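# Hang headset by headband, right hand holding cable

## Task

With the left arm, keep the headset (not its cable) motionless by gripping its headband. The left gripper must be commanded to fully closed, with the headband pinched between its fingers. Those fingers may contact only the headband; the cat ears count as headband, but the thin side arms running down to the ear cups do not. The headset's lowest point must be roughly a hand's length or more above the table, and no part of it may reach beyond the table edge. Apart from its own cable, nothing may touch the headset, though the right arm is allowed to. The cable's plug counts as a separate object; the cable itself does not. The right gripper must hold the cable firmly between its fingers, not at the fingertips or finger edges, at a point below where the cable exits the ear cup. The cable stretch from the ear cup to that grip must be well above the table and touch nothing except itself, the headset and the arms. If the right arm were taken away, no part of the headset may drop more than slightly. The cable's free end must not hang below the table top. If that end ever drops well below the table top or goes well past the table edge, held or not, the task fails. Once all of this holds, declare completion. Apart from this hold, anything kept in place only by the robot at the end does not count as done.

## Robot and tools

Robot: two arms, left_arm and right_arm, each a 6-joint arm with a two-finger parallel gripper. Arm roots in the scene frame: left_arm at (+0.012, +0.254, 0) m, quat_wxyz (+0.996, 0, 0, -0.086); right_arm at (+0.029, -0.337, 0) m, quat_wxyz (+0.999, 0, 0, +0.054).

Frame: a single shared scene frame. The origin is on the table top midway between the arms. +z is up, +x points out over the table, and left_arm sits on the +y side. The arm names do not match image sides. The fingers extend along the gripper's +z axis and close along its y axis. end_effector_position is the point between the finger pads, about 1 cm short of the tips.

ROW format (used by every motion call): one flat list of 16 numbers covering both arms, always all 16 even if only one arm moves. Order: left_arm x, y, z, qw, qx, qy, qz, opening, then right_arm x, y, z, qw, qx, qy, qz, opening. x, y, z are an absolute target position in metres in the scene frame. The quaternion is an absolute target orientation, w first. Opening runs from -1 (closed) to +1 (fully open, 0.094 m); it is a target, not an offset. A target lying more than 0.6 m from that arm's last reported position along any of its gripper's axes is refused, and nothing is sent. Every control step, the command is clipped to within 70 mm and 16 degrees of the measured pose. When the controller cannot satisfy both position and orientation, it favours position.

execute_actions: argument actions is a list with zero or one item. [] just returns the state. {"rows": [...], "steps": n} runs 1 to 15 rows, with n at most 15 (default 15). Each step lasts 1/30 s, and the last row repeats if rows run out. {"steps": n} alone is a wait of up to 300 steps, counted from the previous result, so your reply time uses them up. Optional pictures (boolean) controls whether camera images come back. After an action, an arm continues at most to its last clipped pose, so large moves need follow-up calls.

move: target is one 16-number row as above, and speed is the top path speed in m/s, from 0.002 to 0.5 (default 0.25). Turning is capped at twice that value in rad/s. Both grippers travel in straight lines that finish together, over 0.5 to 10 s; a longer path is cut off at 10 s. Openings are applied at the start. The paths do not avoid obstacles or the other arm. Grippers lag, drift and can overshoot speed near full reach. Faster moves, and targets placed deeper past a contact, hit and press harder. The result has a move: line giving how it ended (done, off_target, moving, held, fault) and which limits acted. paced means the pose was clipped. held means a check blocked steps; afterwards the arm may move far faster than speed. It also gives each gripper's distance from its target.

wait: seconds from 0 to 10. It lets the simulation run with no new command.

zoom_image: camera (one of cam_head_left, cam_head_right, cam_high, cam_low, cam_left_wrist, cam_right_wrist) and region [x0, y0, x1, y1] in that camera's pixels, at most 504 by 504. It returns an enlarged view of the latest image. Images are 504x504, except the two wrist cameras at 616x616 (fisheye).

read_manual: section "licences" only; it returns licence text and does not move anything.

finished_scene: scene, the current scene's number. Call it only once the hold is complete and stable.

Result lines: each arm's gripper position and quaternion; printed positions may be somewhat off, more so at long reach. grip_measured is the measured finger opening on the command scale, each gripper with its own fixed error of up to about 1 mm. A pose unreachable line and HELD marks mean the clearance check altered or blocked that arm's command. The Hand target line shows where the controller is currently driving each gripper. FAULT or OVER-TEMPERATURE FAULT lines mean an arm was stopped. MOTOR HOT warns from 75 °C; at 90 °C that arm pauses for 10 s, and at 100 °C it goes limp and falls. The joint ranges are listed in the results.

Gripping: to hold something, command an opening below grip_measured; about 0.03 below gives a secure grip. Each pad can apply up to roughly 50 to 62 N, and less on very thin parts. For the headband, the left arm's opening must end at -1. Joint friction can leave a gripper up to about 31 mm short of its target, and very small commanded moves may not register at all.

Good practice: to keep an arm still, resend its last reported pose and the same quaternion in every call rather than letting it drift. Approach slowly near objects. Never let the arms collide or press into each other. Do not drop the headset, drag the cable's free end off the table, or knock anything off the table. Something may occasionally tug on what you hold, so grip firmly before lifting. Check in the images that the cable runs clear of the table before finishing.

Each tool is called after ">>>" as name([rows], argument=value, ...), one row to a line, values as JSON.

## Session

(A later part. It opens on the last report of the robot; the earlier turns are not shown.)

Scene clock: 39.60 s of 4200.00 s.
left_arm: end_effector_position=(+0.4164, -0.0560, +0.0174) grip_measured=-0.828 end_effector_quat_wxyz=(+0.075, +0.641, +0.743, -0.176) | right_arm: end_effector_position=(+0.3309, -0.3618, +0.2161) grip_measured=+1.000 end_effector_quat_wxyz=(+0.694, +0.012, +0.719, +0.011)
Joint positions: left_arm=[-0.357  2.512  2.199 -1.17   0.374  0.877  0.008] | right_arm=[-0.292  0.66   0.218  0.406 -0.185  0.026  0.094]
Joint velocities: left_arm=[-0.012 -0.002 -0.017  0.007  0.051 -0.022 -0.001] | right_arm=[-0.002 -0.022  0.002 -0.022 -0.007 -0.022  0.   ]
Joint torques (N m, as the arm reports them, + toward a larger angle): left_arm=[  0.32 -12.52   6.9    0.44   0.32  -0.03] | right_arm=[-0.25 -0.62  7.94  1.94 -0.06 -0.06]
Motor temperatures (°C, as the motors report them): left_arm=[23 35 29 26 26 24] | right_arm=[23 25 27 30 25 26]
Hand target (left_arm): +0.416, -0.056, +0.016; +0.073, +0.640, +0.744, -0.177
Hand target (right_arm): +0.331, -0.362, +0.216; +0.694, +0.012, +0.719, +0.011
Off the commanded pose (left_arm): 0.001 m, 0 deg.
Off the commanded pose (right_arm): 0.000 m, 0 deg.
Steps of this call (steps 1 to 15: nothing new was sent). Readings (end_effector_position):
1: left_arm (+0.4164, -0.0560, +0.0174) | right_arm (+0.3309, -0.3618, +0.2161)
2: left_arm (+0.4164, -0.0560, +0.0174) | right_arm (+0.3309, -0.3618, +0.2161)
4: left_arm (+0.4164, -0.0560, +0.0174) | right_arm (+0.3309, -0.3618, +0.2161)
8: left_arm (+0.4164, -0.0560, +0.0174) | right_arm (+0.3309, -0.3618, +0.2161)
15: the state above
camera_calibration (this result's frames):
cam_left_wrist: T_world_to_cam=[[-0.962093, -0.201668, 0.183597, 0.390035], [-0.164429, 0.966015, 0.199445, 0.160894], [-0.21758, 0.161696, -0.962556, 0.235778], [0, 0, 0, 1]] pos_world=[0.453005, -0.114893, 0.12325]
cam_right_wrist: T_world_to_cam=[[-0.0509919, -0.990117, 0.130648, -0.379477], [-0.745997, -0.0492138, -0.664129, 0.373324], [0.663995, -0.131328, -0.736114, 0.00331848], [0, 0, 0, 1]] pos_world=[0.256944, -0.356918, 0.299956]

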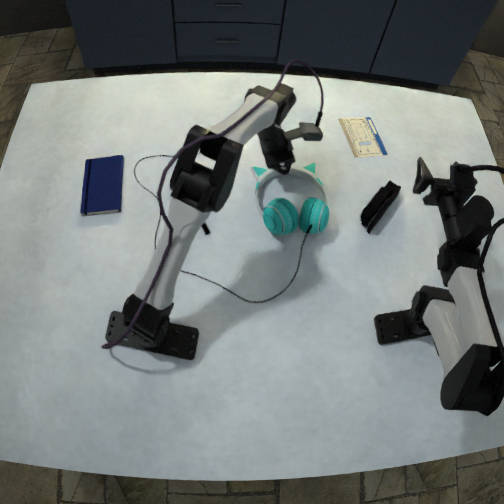

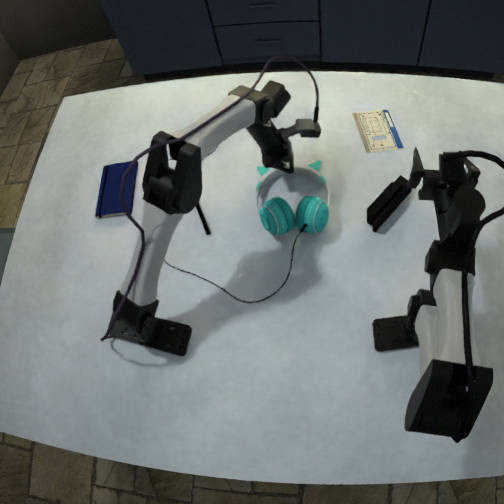

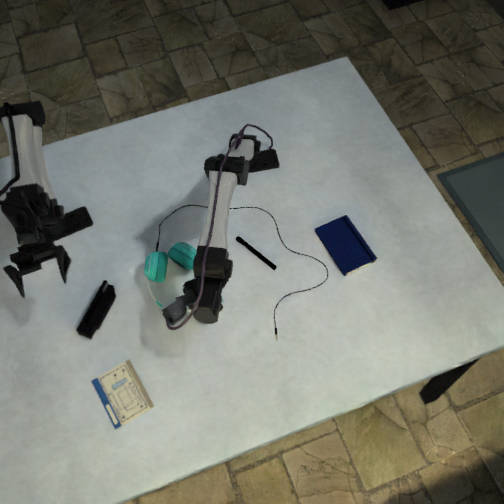

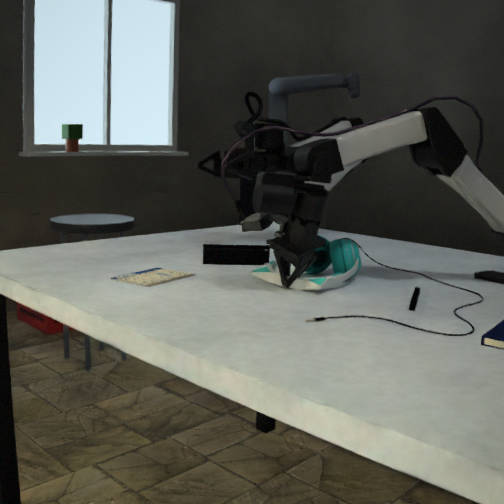

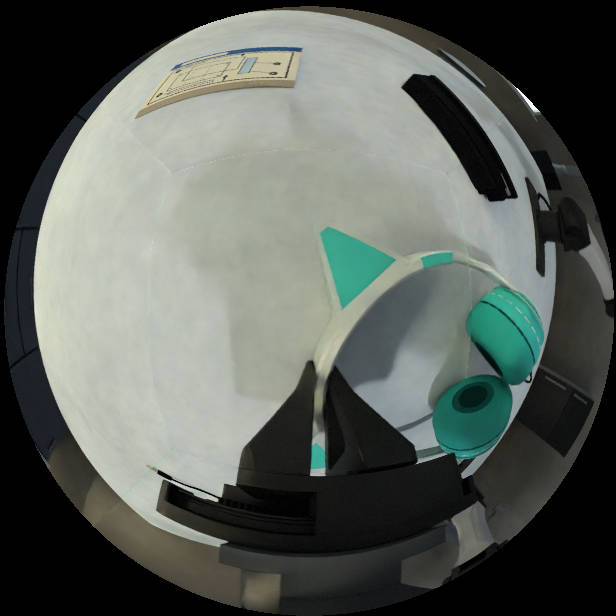

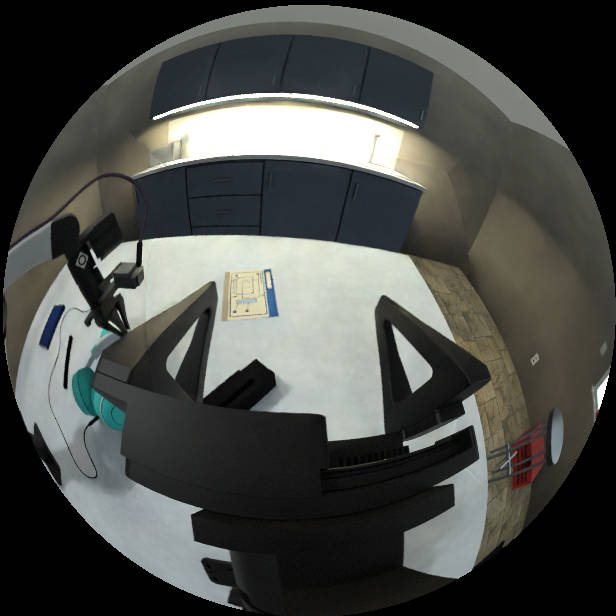

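>>> move(target=[0.36, 0.045, 0.46, 0.6154, 0.6154, 0.3481, 0.3481, -1.0, 0.3309, -0.362, 0.216, 0.694, 0.012, 0.719, 0.011, 1.0], speed=0.2)

Scene clock: 48.70 s of 4200.00 s.
left_arm: end_effector_position=(+0.3665, +0.0410, +0.4300) grip_measured=-0.829 end_effector_quat_wxyz=(+0.578, +0.648, +0.366, +0.334) | right_arm: end_effector_position=(+0.3309, -0.3618, +0.2161) grip_measured=+1.000 end_effector_quat_wxyz=(+0.694, +0.012, +0.719, +0.011)
Joint positions: left_arm=[-0.373  1.242  1.381 -0.249 -0.013  1.579  0.008] | right_arm=[-0.292  0.66   0.218  0.406 -0.185  0.026  0.094]
Joint velocities: left_arm=[-0.002  0.007 -0.002  0.037 -0.007  0.007 -0.   ] | right_arm=[ 0.002 -0.002 -0.012 -0.037 -0.007 -0.051  0.   ]
Joint torques (N m, as the arm reports them, + toward a larger angle): left_arm=[ 1.04 -5.31  7.98  2.62  0.17 -0.13] | right_arm=[-0.27 -0.61  7.98  1.94 -0.04 -0.07]
Motor temperatures (°C, as the motors report them): left_arm=[23 37 29 28 26 24] | right_arm=[23 25 28 31 25 26]
Hand target (left_arm): +0.363, +0.045, +0.458; +0.610, +0.619, +0.346, +0.353
Hand target (right_arm): +0.331, -0.362, +0.216; +0.694, +0.012, +0.719, +0.011
Off the commanded pose (left_arm): 0.031 m, 6 deg.
Off the commanded pose (right_arm): 0.000 m, 0 deg.
After step 90, 1.17 s passed at rest.
move: off_target (left_arm)
camera_calibration (this result's frames):
cam_left_wrist: T_world_to_cam=[[-0.123395, -0.0188259, -0.992179, 0.47655], [-0.00905266, 0.9998, -0.0178446, 0.0118577], [0.992316, 0.00677993, -0.123541, -0.191449], [0, 0, 0, 1]] pos_world=[0.248889, -0.00158581, 0.449383]
cam_right_wrist: T_world_to_cam=[[-0.0509919, -0.990117, 0.130648, -0.379477], [-0.745997, -0.0492138, -0.664129, 0.373324], [0.663995, -0.131328, -0.736114, 0.00331848], [0, 0, 0, 1]] pos_world=[0.256944, -0.356918, 0.299956]

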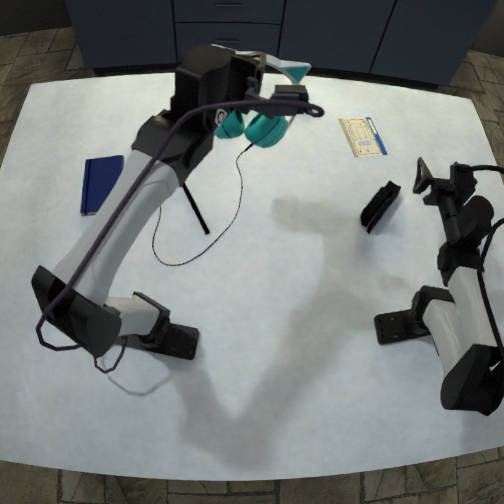

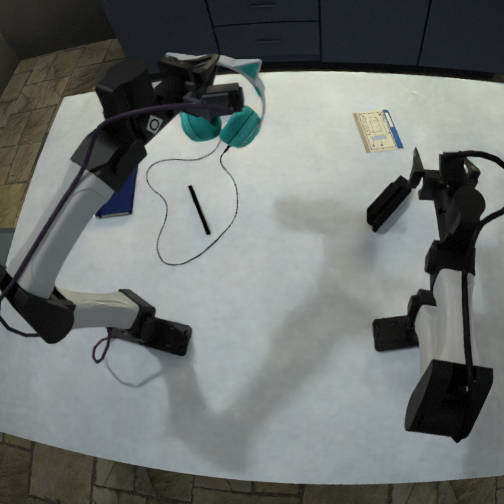

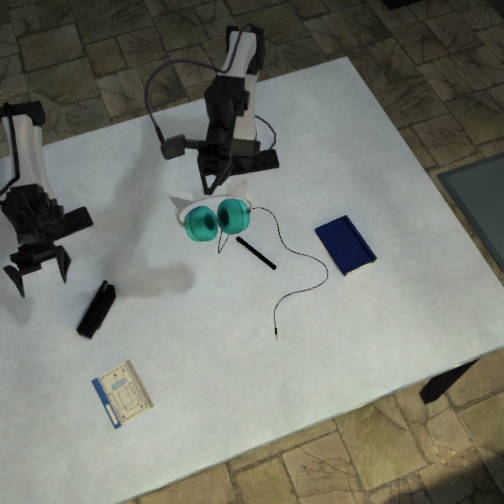

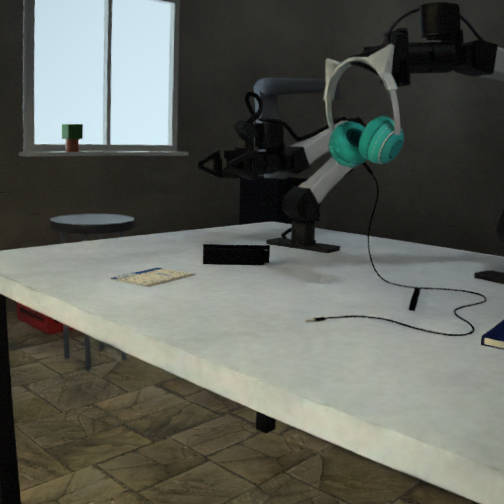

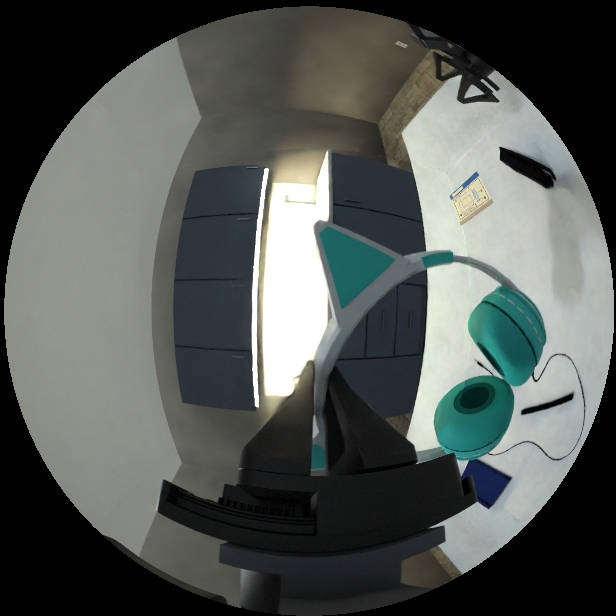

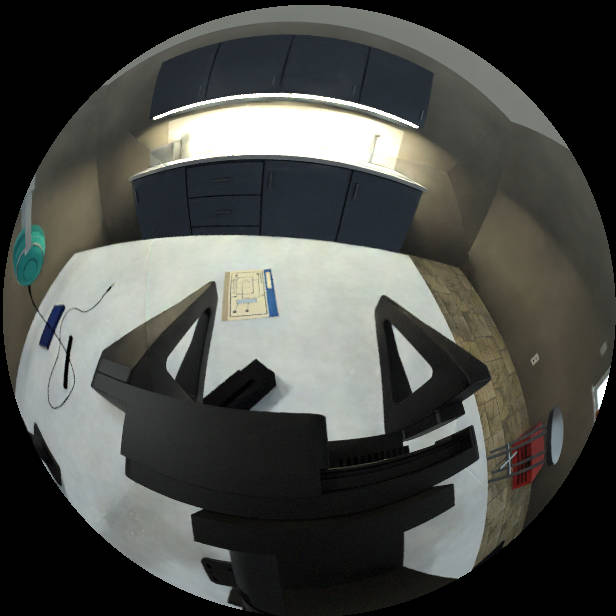

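>>> execute_actions(actions=[])

>>> zoom_image(camera="cam_low", region=[260, 30, 504, 310])

>>> zoom_image(camera="cam_head_left", region=[170, 90, 330, 250])

>>> zoom_image(camera="cam_head_right", region=[150, 90, 310, 250])

Scene clock: 49.60 s of 4200.00 s.
left_arm: end_effector_position=(+0.3664, +0.0407, +0.4302) grip_measured=-0.829 end_effector_quat_wxyz=(+0.578, +0.648, +0.365, +0.334) | right_arm: end_effector_position=(+0.3309, -0.3618, +0.2161) grip_measured=+1.000 end_effector_quat_wxyz=(+0.694, +0.012, +0.719, +0.011)
Joint positions: left_arm=[-0.373  1.242  1.381 -0.248 -0.011  1.58   0.008] | right_arm=[-0.292  0.66   0.218  0.406 -0.185  0.026  0.094]
Joint velocities: left_arm=[ 0.002 -0.007 -0.012  0.081 -0.051 -0.051 -0.001] | right_arm=[-0.017 -0.002  0.007 -0.051 -0.081  0.022  0.   ]
Joint torques (N m, as the arm reports them, + toward a larger angle): left_arm=[ 1.01 -5.33  7.99  2.61  0.14 -0.05] | right_arm=[-0.22 -0.59  7.95  1.95 -0.04 -0.06]
Motor temperatures (°C, as the motors report them): left_arm=[23 37 29 29 26 24] | right_arm=[23 25 28 31 25 26]
Hand target (left_arm): +0.363, +0.045, +0.458; +0.610, +0.619, +0.346, +0.353
Hand target (right_arm): +0.331, -0.362, +0.216; +0.694, +0.012, +0.719, +0.011
Off the commanded pose (left_arm): 0.031 m, 6 deg.
Off the commanded pose (right_arm): 0.000 m, 0 deg.
Steps of this call (steps 1 to 27: nothing new was sent). Readings (end_effector_position):
1: left_arm (+0.3665, +0.0409, +0.4301) | right_arm (+0.3309, -0.3618, +0.2161)
2: left_arm (+0.3665, +0.0409, +0.4301) | right_arm (+0.3309, -0.3618, +0.2161)
4: left_arm (+0.3665, +0.0408, +0.4302) | right_arm (+0.3309, -0.3618, +0.2161)
8: left_arm (+0.3664, +0.0408, +0.4302) | right_arm (+0.3309, -0.3618, +0.2161)
27: the state above
camera_calibration (this result's frames):
cam_left_wrist: T_world_to_cam=[[-0.122481, -0.0185147, -0.992298, 0.476419], [-0.00743632, 0.999815, -0.0177371, 0.0114572], [0.992443, 0.0052066, -0.122596, -0.191698], [0, 0, 0, 1]] pos_world=[0.248687, -0.00163618, 0.449452]
cam_right_wrist: T_world_to_cam=[[-0.0509919, -0.990117, 0.130648, -0.379477], [-0.745997, -0.0492138, -0.664129, 0.373324], [0.663995, -0.131328, -0.736114, 0.00331848], [0, 0, 0, 1]] pos_world=[0.256944, -0.356918, 0.299956]

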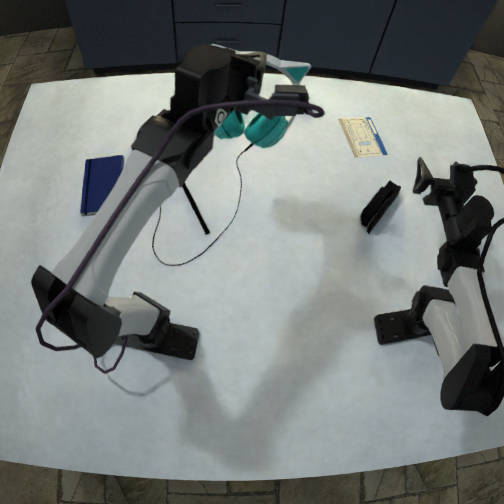

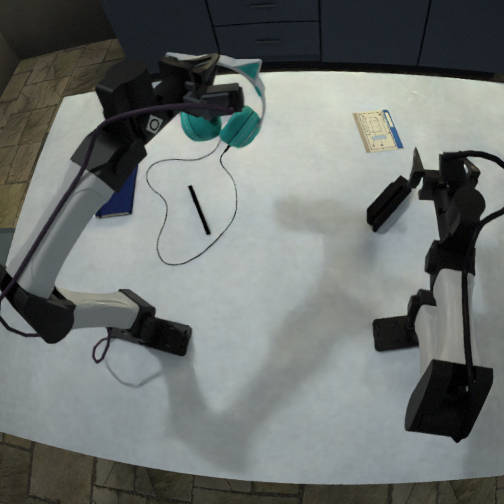

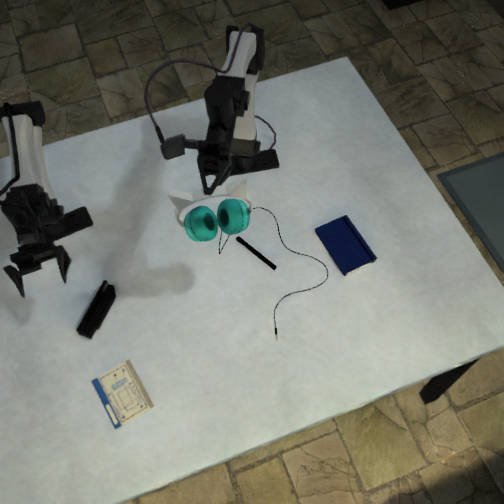

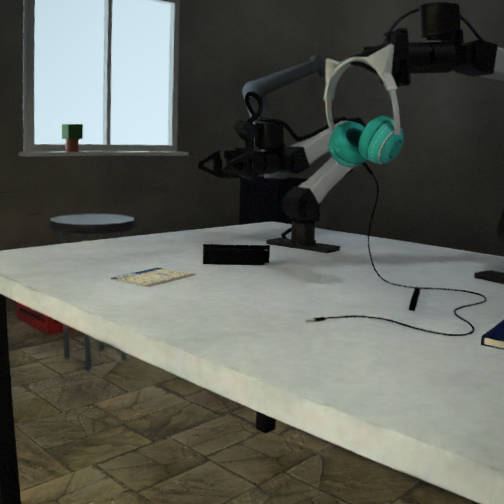

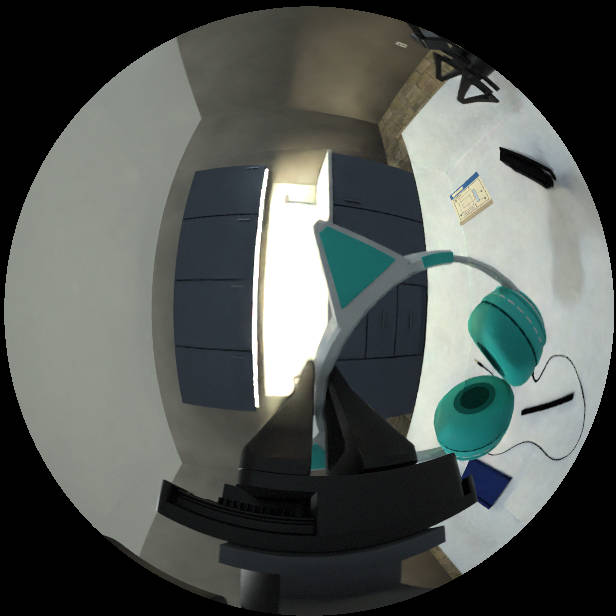

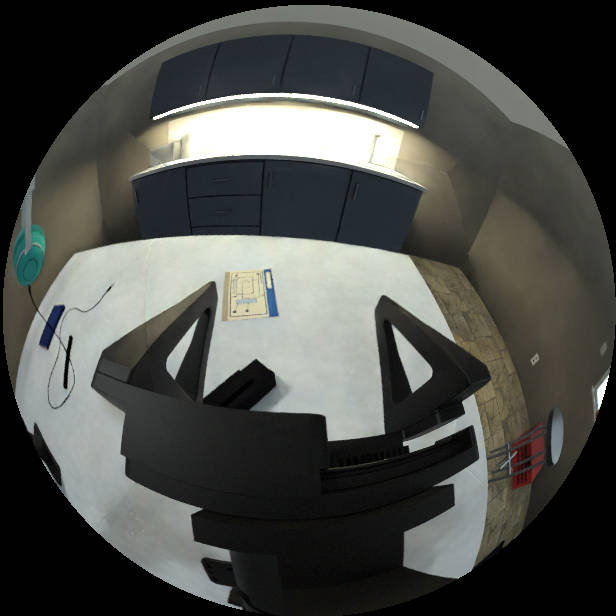

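Region (260, 30, 504, 310) of cam_low's 504x504 image, scaled by 1.800, with more detail than that image has; it fills the left 439 columns of this view, and the rest is white.

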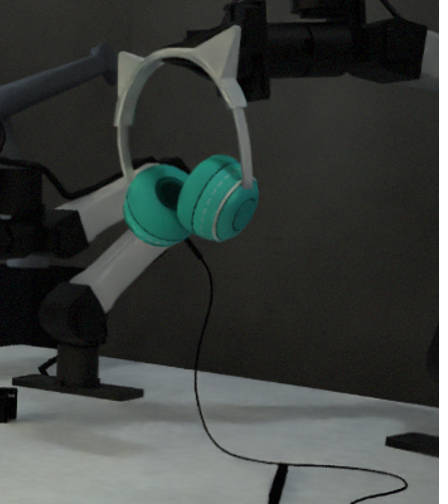

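Region (170, 90, 330, 250) of cam_head_left's 504x504 image, scaled by 3.150, with more detail than that image has.

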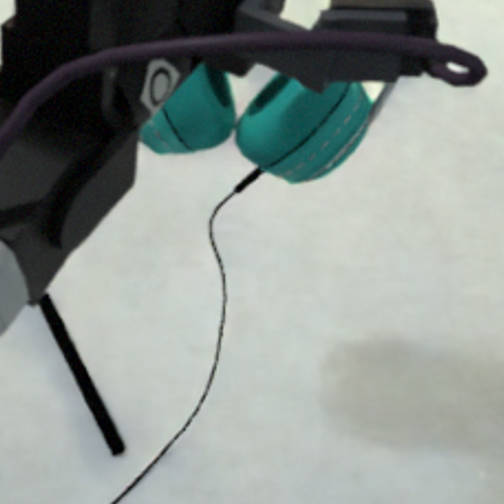

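Region (150, 90, 310, 250) of cam_head_right's 504x504 image, scaled by 3.150, with more detail than that image has.

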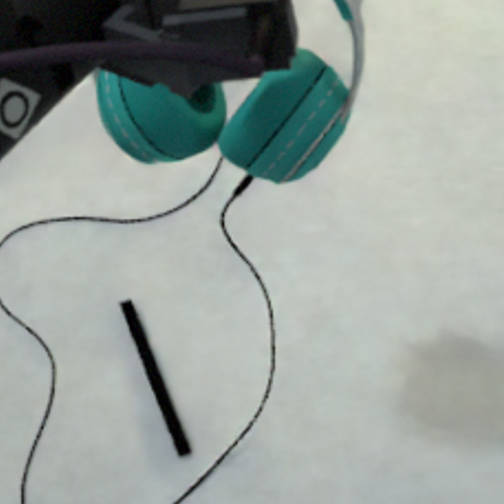

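>>> move(target=[0.36, 0.045, 0.5, 0.6154, 0.6154, 0.3481, 0.3481, -1.0, 0.255, -0.026, 0.14, 0.63, -0.321, 0.63, 0.321, 1.0], speed=0.22)

Scene clock: 56.20 s of 4200.00 s.
left_arm: end_effector_position=(+0.3607, +0.0440, +0.4718) grip_measured=-0.829 end_effector_quat_wxyz=(+0.587, +0.641, +0.361, +0.338) | right_arm: end_effector_position=(+0.2543, -0.0342, +0.1353) grip_measured=+1.000 end_effector_quat_wxyz=(+0.619, -0.318, +0.648, +0.310)
Joint positions: left_arm=[-0.373  1.276  1.559 -0.366 -0.01   1.579  0.008] | right_arm=[0.833 1.618 0.213 1.364 0.018 0.009 0.094]
Joint velocities: left_arm=[ 0.012  0.012 -0.002  0.051 -0.037 -0.022  0.   ] | right_arm=[ 0.002 -0.002  0.012  0.051 -0.007  0.081  0.   ]
Joint torques (N m, as the arm reports them, + toward a larger angle): left_arm=[ 0.76 -3.69 10.51  2.32  0.13 -0.19] | right_arm=[ 0.59 -3.51  5.88  2.18 -0.12 -0.2 ]
Motor temperatures (°C, as the motors report them): left_arm=[23 36 30 32 26 24] | right_arm=[23 25 28 31 25 26]
Hand target (left_arm): +0.359, +0.046, +0.499; +0.615, +0.616, +0.348, +0.349
Hand target (right_arm): +0.253, -0.027, +0.141; +0.625, -0.325, +0.635, +0.318
Off the commanded pose (left_arm): 0.028 m, 5 deg.
Off the commanded pose (right_arm): 0.009 m, 3 deg.
After step 90, 0.77 s passed at rest.
move: off_target (left_arm, right_arm)
camera_calibration (this result's frames):
cam_left_wrist: T_world_to_cam=[[-0.101571, -0.0321183, -0.99431, 0.511017], [-0.00584955, 0.999481, -0.0316878, 0.0149216], [0.994811, 0.0025977, -0.101706, -0.19152], [0, 0, 0, 1]] pos_world=[0.242518, 0.00199667, 0.489103]
cam_right_wrist: T_world_to_cam=[[0.756138, -0.635754, 0.155149, -0.244987], [-0.400733, -0.637257, -0.658268, 0.16991], [0.517367, 0.435569, -0.736622, 0.0944707], [0, 0, 0, 1]] pos_world=[0.204457, -0.0886238, 0.219445]

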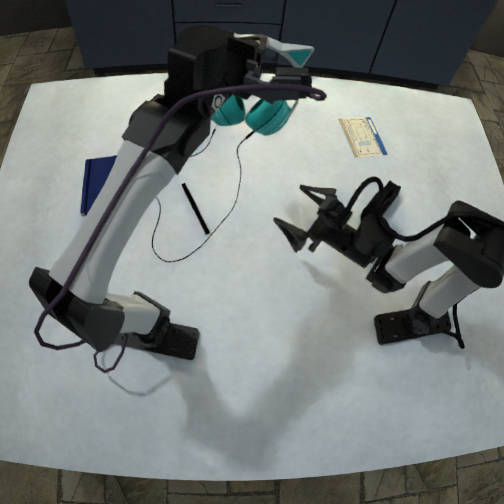

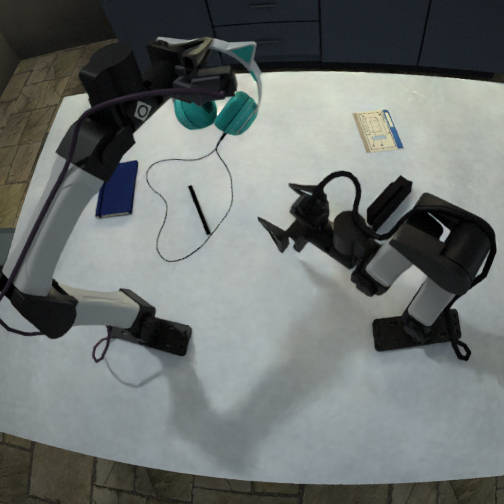

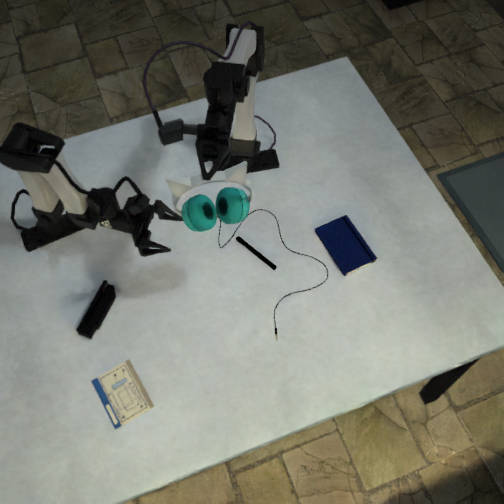

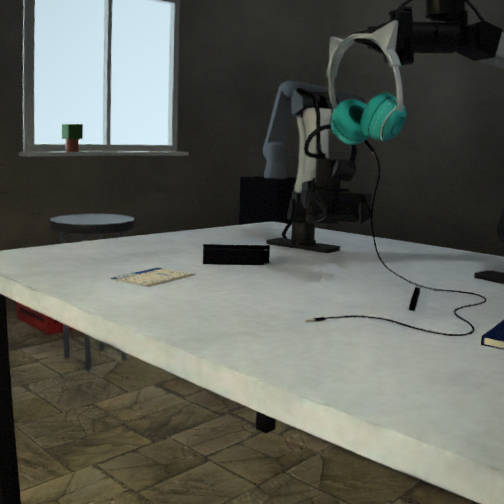

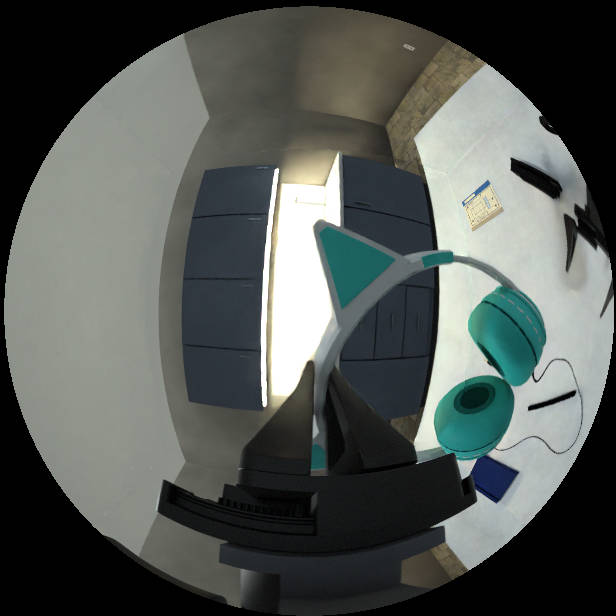

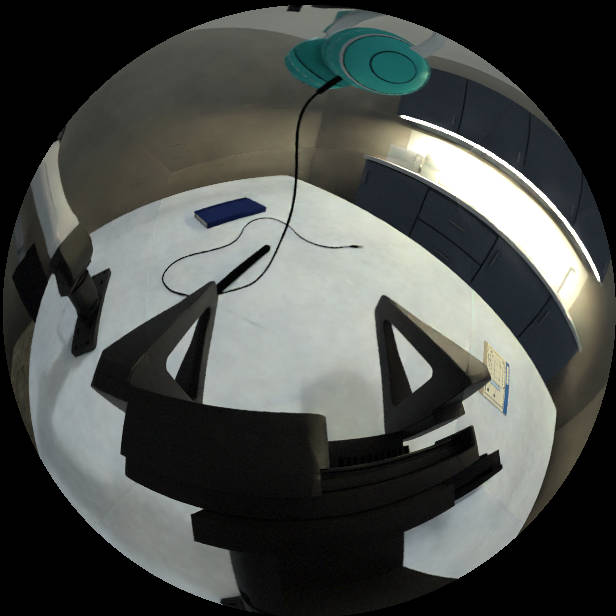

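>>> zoom_image(camera="cam_low", region=[270, 70, 470, 310])

>>> zoom_image(camera="cam_right_wrist", region=[180, 60, 440, 320])

>>> zoom_image(camera="cam_head_right", region=[170, 90, 350, 270])

>>> zoom_image(camera="cam_head_left", region=[180, 90, 360, 270])

Region (270, 70, 470, 310) of cam_low's 504x504 image, scaled by 2.100, with more detail than that image has.

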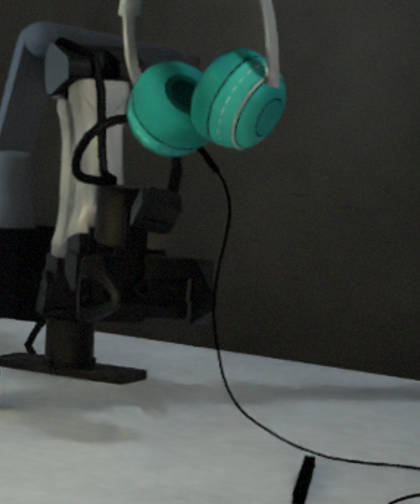

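Region (180, 60, 440, 320) of cam_right_wrist's 616x616 image, scaled by 1.938, with more detail than that image has.

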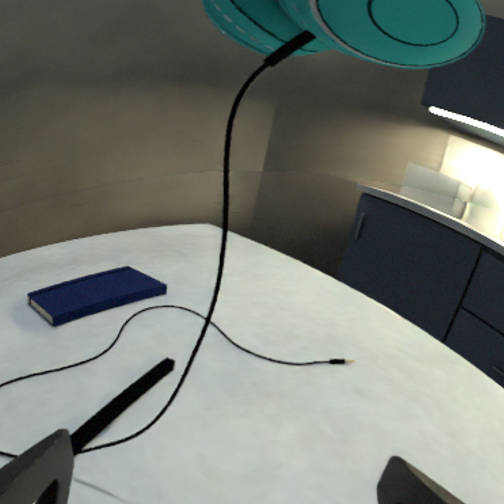

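Region (170, 90, 350, 270) of cam_head_right's 504x504 image, scaled by 2.800, with more detail than that image has.

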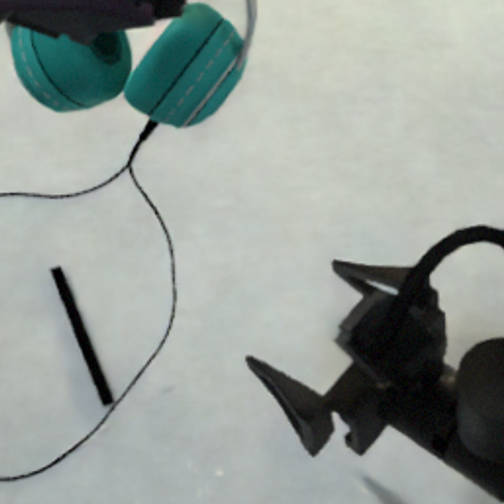

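Region (180, 90, 360, 270) of cam_head_left's 504x504 image, scaled by 2.800, with more detail than that image has.

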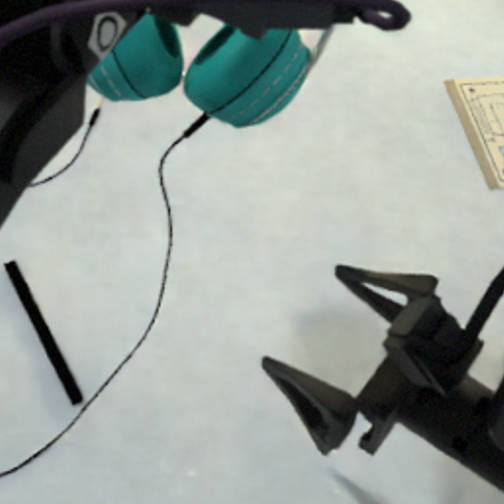

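>>> move(target=[0.36, 0.045, 0.5, 0.6154, 0.6154, 0.3481, 0.3481, -1.0, 0.323, 0.068, 0.142, 0.63, -0.321, 0.63, 0.321, 0.4], speed=0.12)

Scene clock: 62.93 s of 4200.00 s.
left_arm: end_effector_position=(+0.3600, +0.0444, +0.4637) grip_measured=-0.829 end_effector_quat_wxyz=(+0.576, +0.651, +0.367, +0.332) | right_arm: end_effector_position=(+0.3238, +0.0616, +0.1460) grip_measured=+0.402 end_effector_quat_wxyz=(+0.636, -0.310, +0.630, +0.320)
Joint positions: left_arm=[-0.373  1.276  1.559 -0.399 -0.01   1.578  0.008] | right_arm=[0.833 1.957 0.691 1.28  0.016 0.009 0.066]
Joint velocities: left_arm=[-0.022  0.022  0.007 -0.066  0.022 -0.066  0.001] | right_arm=[ 0.017 -0.002  0.022 -0.125 -0.081 -0.037  0.   ]
Joint torques (N m, as the arm reports them, + toward a larger angle): left_arm=[ 0.76 -3.99 10.24  2.6   0.13 -0.19] | right_arm=[ 0.38 -7.02  6.68  1.82 -0.14 -0.15]
Motor temperatures (°C, as the motors report them): left_arm=[23 34 31 34 26 24] | right_arm=[23 25 28 32 25 26]
Hand target (left_arm): +0.357, +0.047, +0.499; +0.615, +0.616, +0.348, +0.349
Hand target (right_arm): +0.322, +0.068, +0.141; +0.630, -0.321, +0.630, +0.321
Off the commanded pose (left_arm): 0.036 m, 7 deg.
Off the commanded pose (right_arm): 0.008 m, 1 deg.
After step 90, 2.27 s passed at rest.
move: off_target (left_arm)
camera_calibration (this result's frames):
cam_left_wrist: T_world_to_cam=[[-0.129607, -0.0155388, -0.991444, 0.511007], [-0.00654407, 0.999869, -0.0148154, 0.00665533], [0.991544, 0.0045679, -0.129692, -0.177588], [0, 0, 0, 1]] pos_world=[0.24236, 0.00209718, 0.483702]
cam_right_wrist: T_world_to_cam=[[0.752813, -0.640632, 0.151206, -0.236292], [-0.376783, -0.607755, -0.699049, 0.26219], [0.539729, 0.469281, -0.698905, 0.00988226], [0, 0, 0, 1]] pos_world=[0.271339, 0.00333367, 0.225919]

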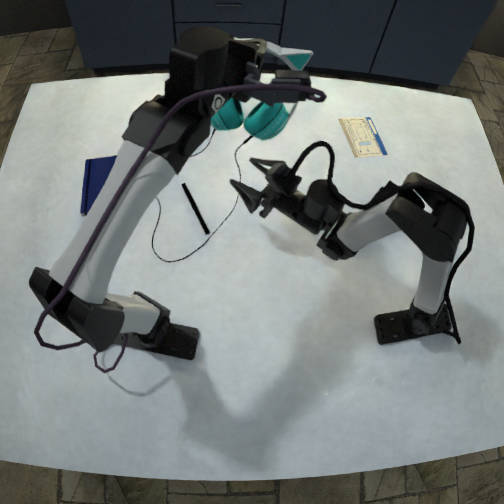

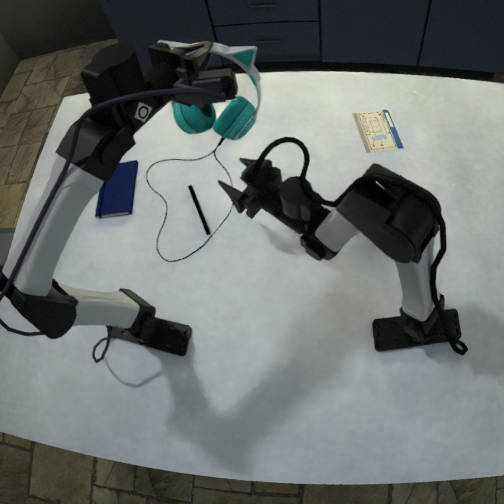

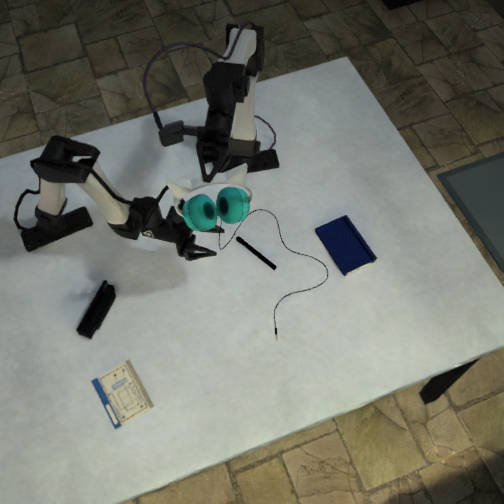

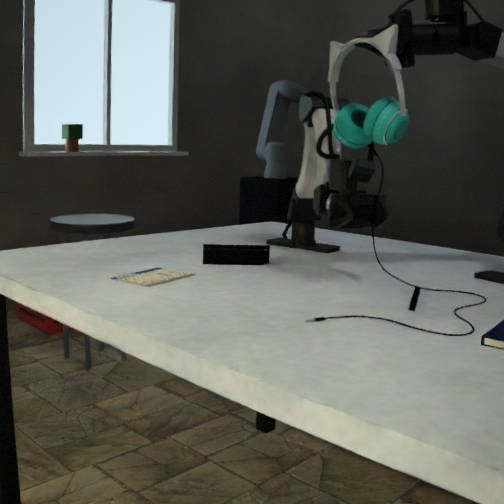

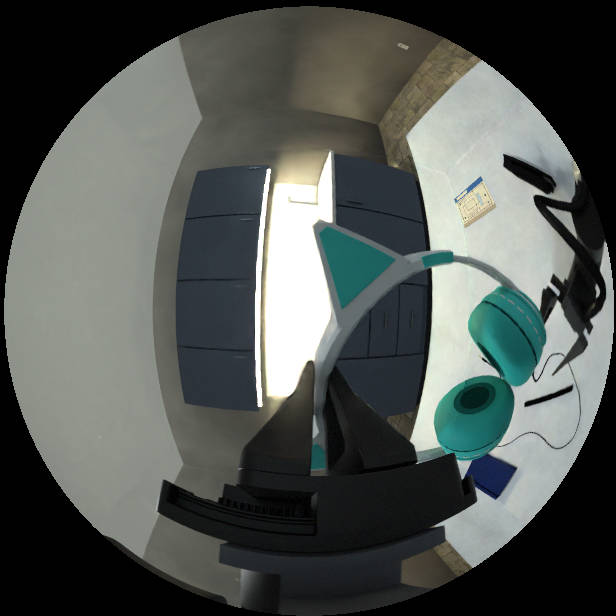

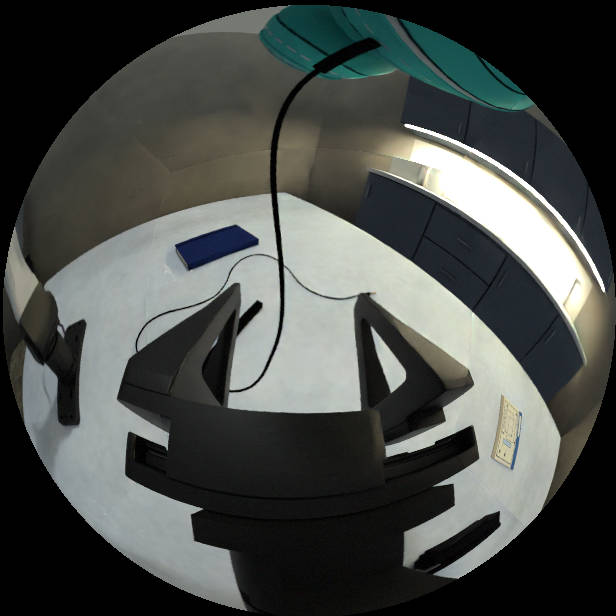

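>>> zoom_image(camera="cam_head_left", region=[200, 120, 310, 230])

>>> zoom_image(camera="cam_head_right", region=[185, 120, 295, 230])

>>> zoom_image(camera="cam_high", region=[160, 180, 270, 290])

>>> zoom_image(camera="cam_low", region=[300, 120, 430, 270])

Region (200, 120, 310, 230) of cam_head_left's 504x504 image, scaled by 4.582, with more detail than that image has.

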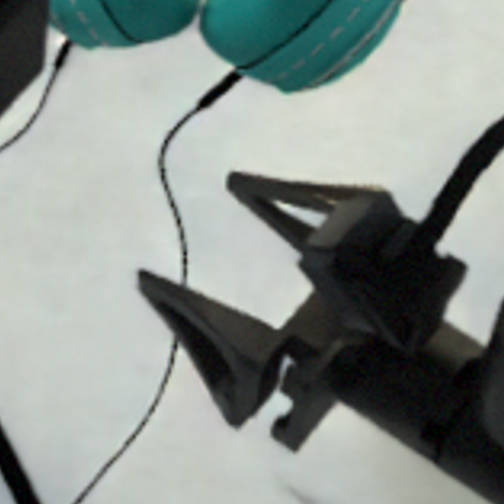

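Region (185, 120, 295, 230) of cam_head_right's 504x504 image, scaled by 4.582, with more detail than that image has.

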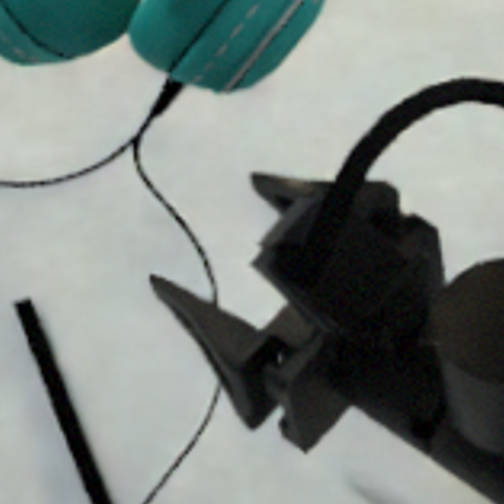

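Region (160, 180, 270, 290) of cam_high's 504x504 image, scaled by 4.582, with more detail than that image has.

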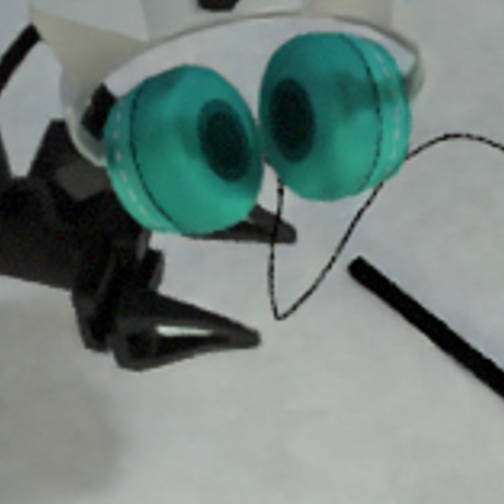

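Region (300, 120, 430, 270) of cam_low's 504x504 image, scaled by 3.360, with more detail than that image has; it fills the left 437 columns of this view, and the rest is white.

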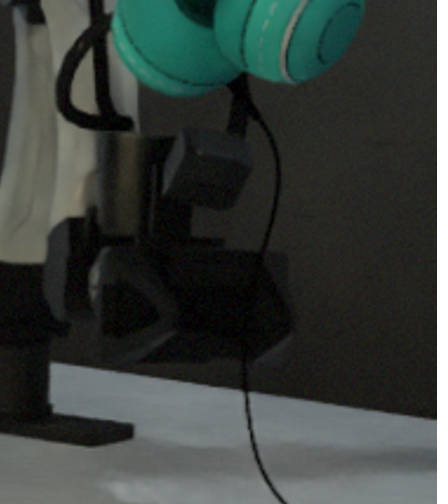

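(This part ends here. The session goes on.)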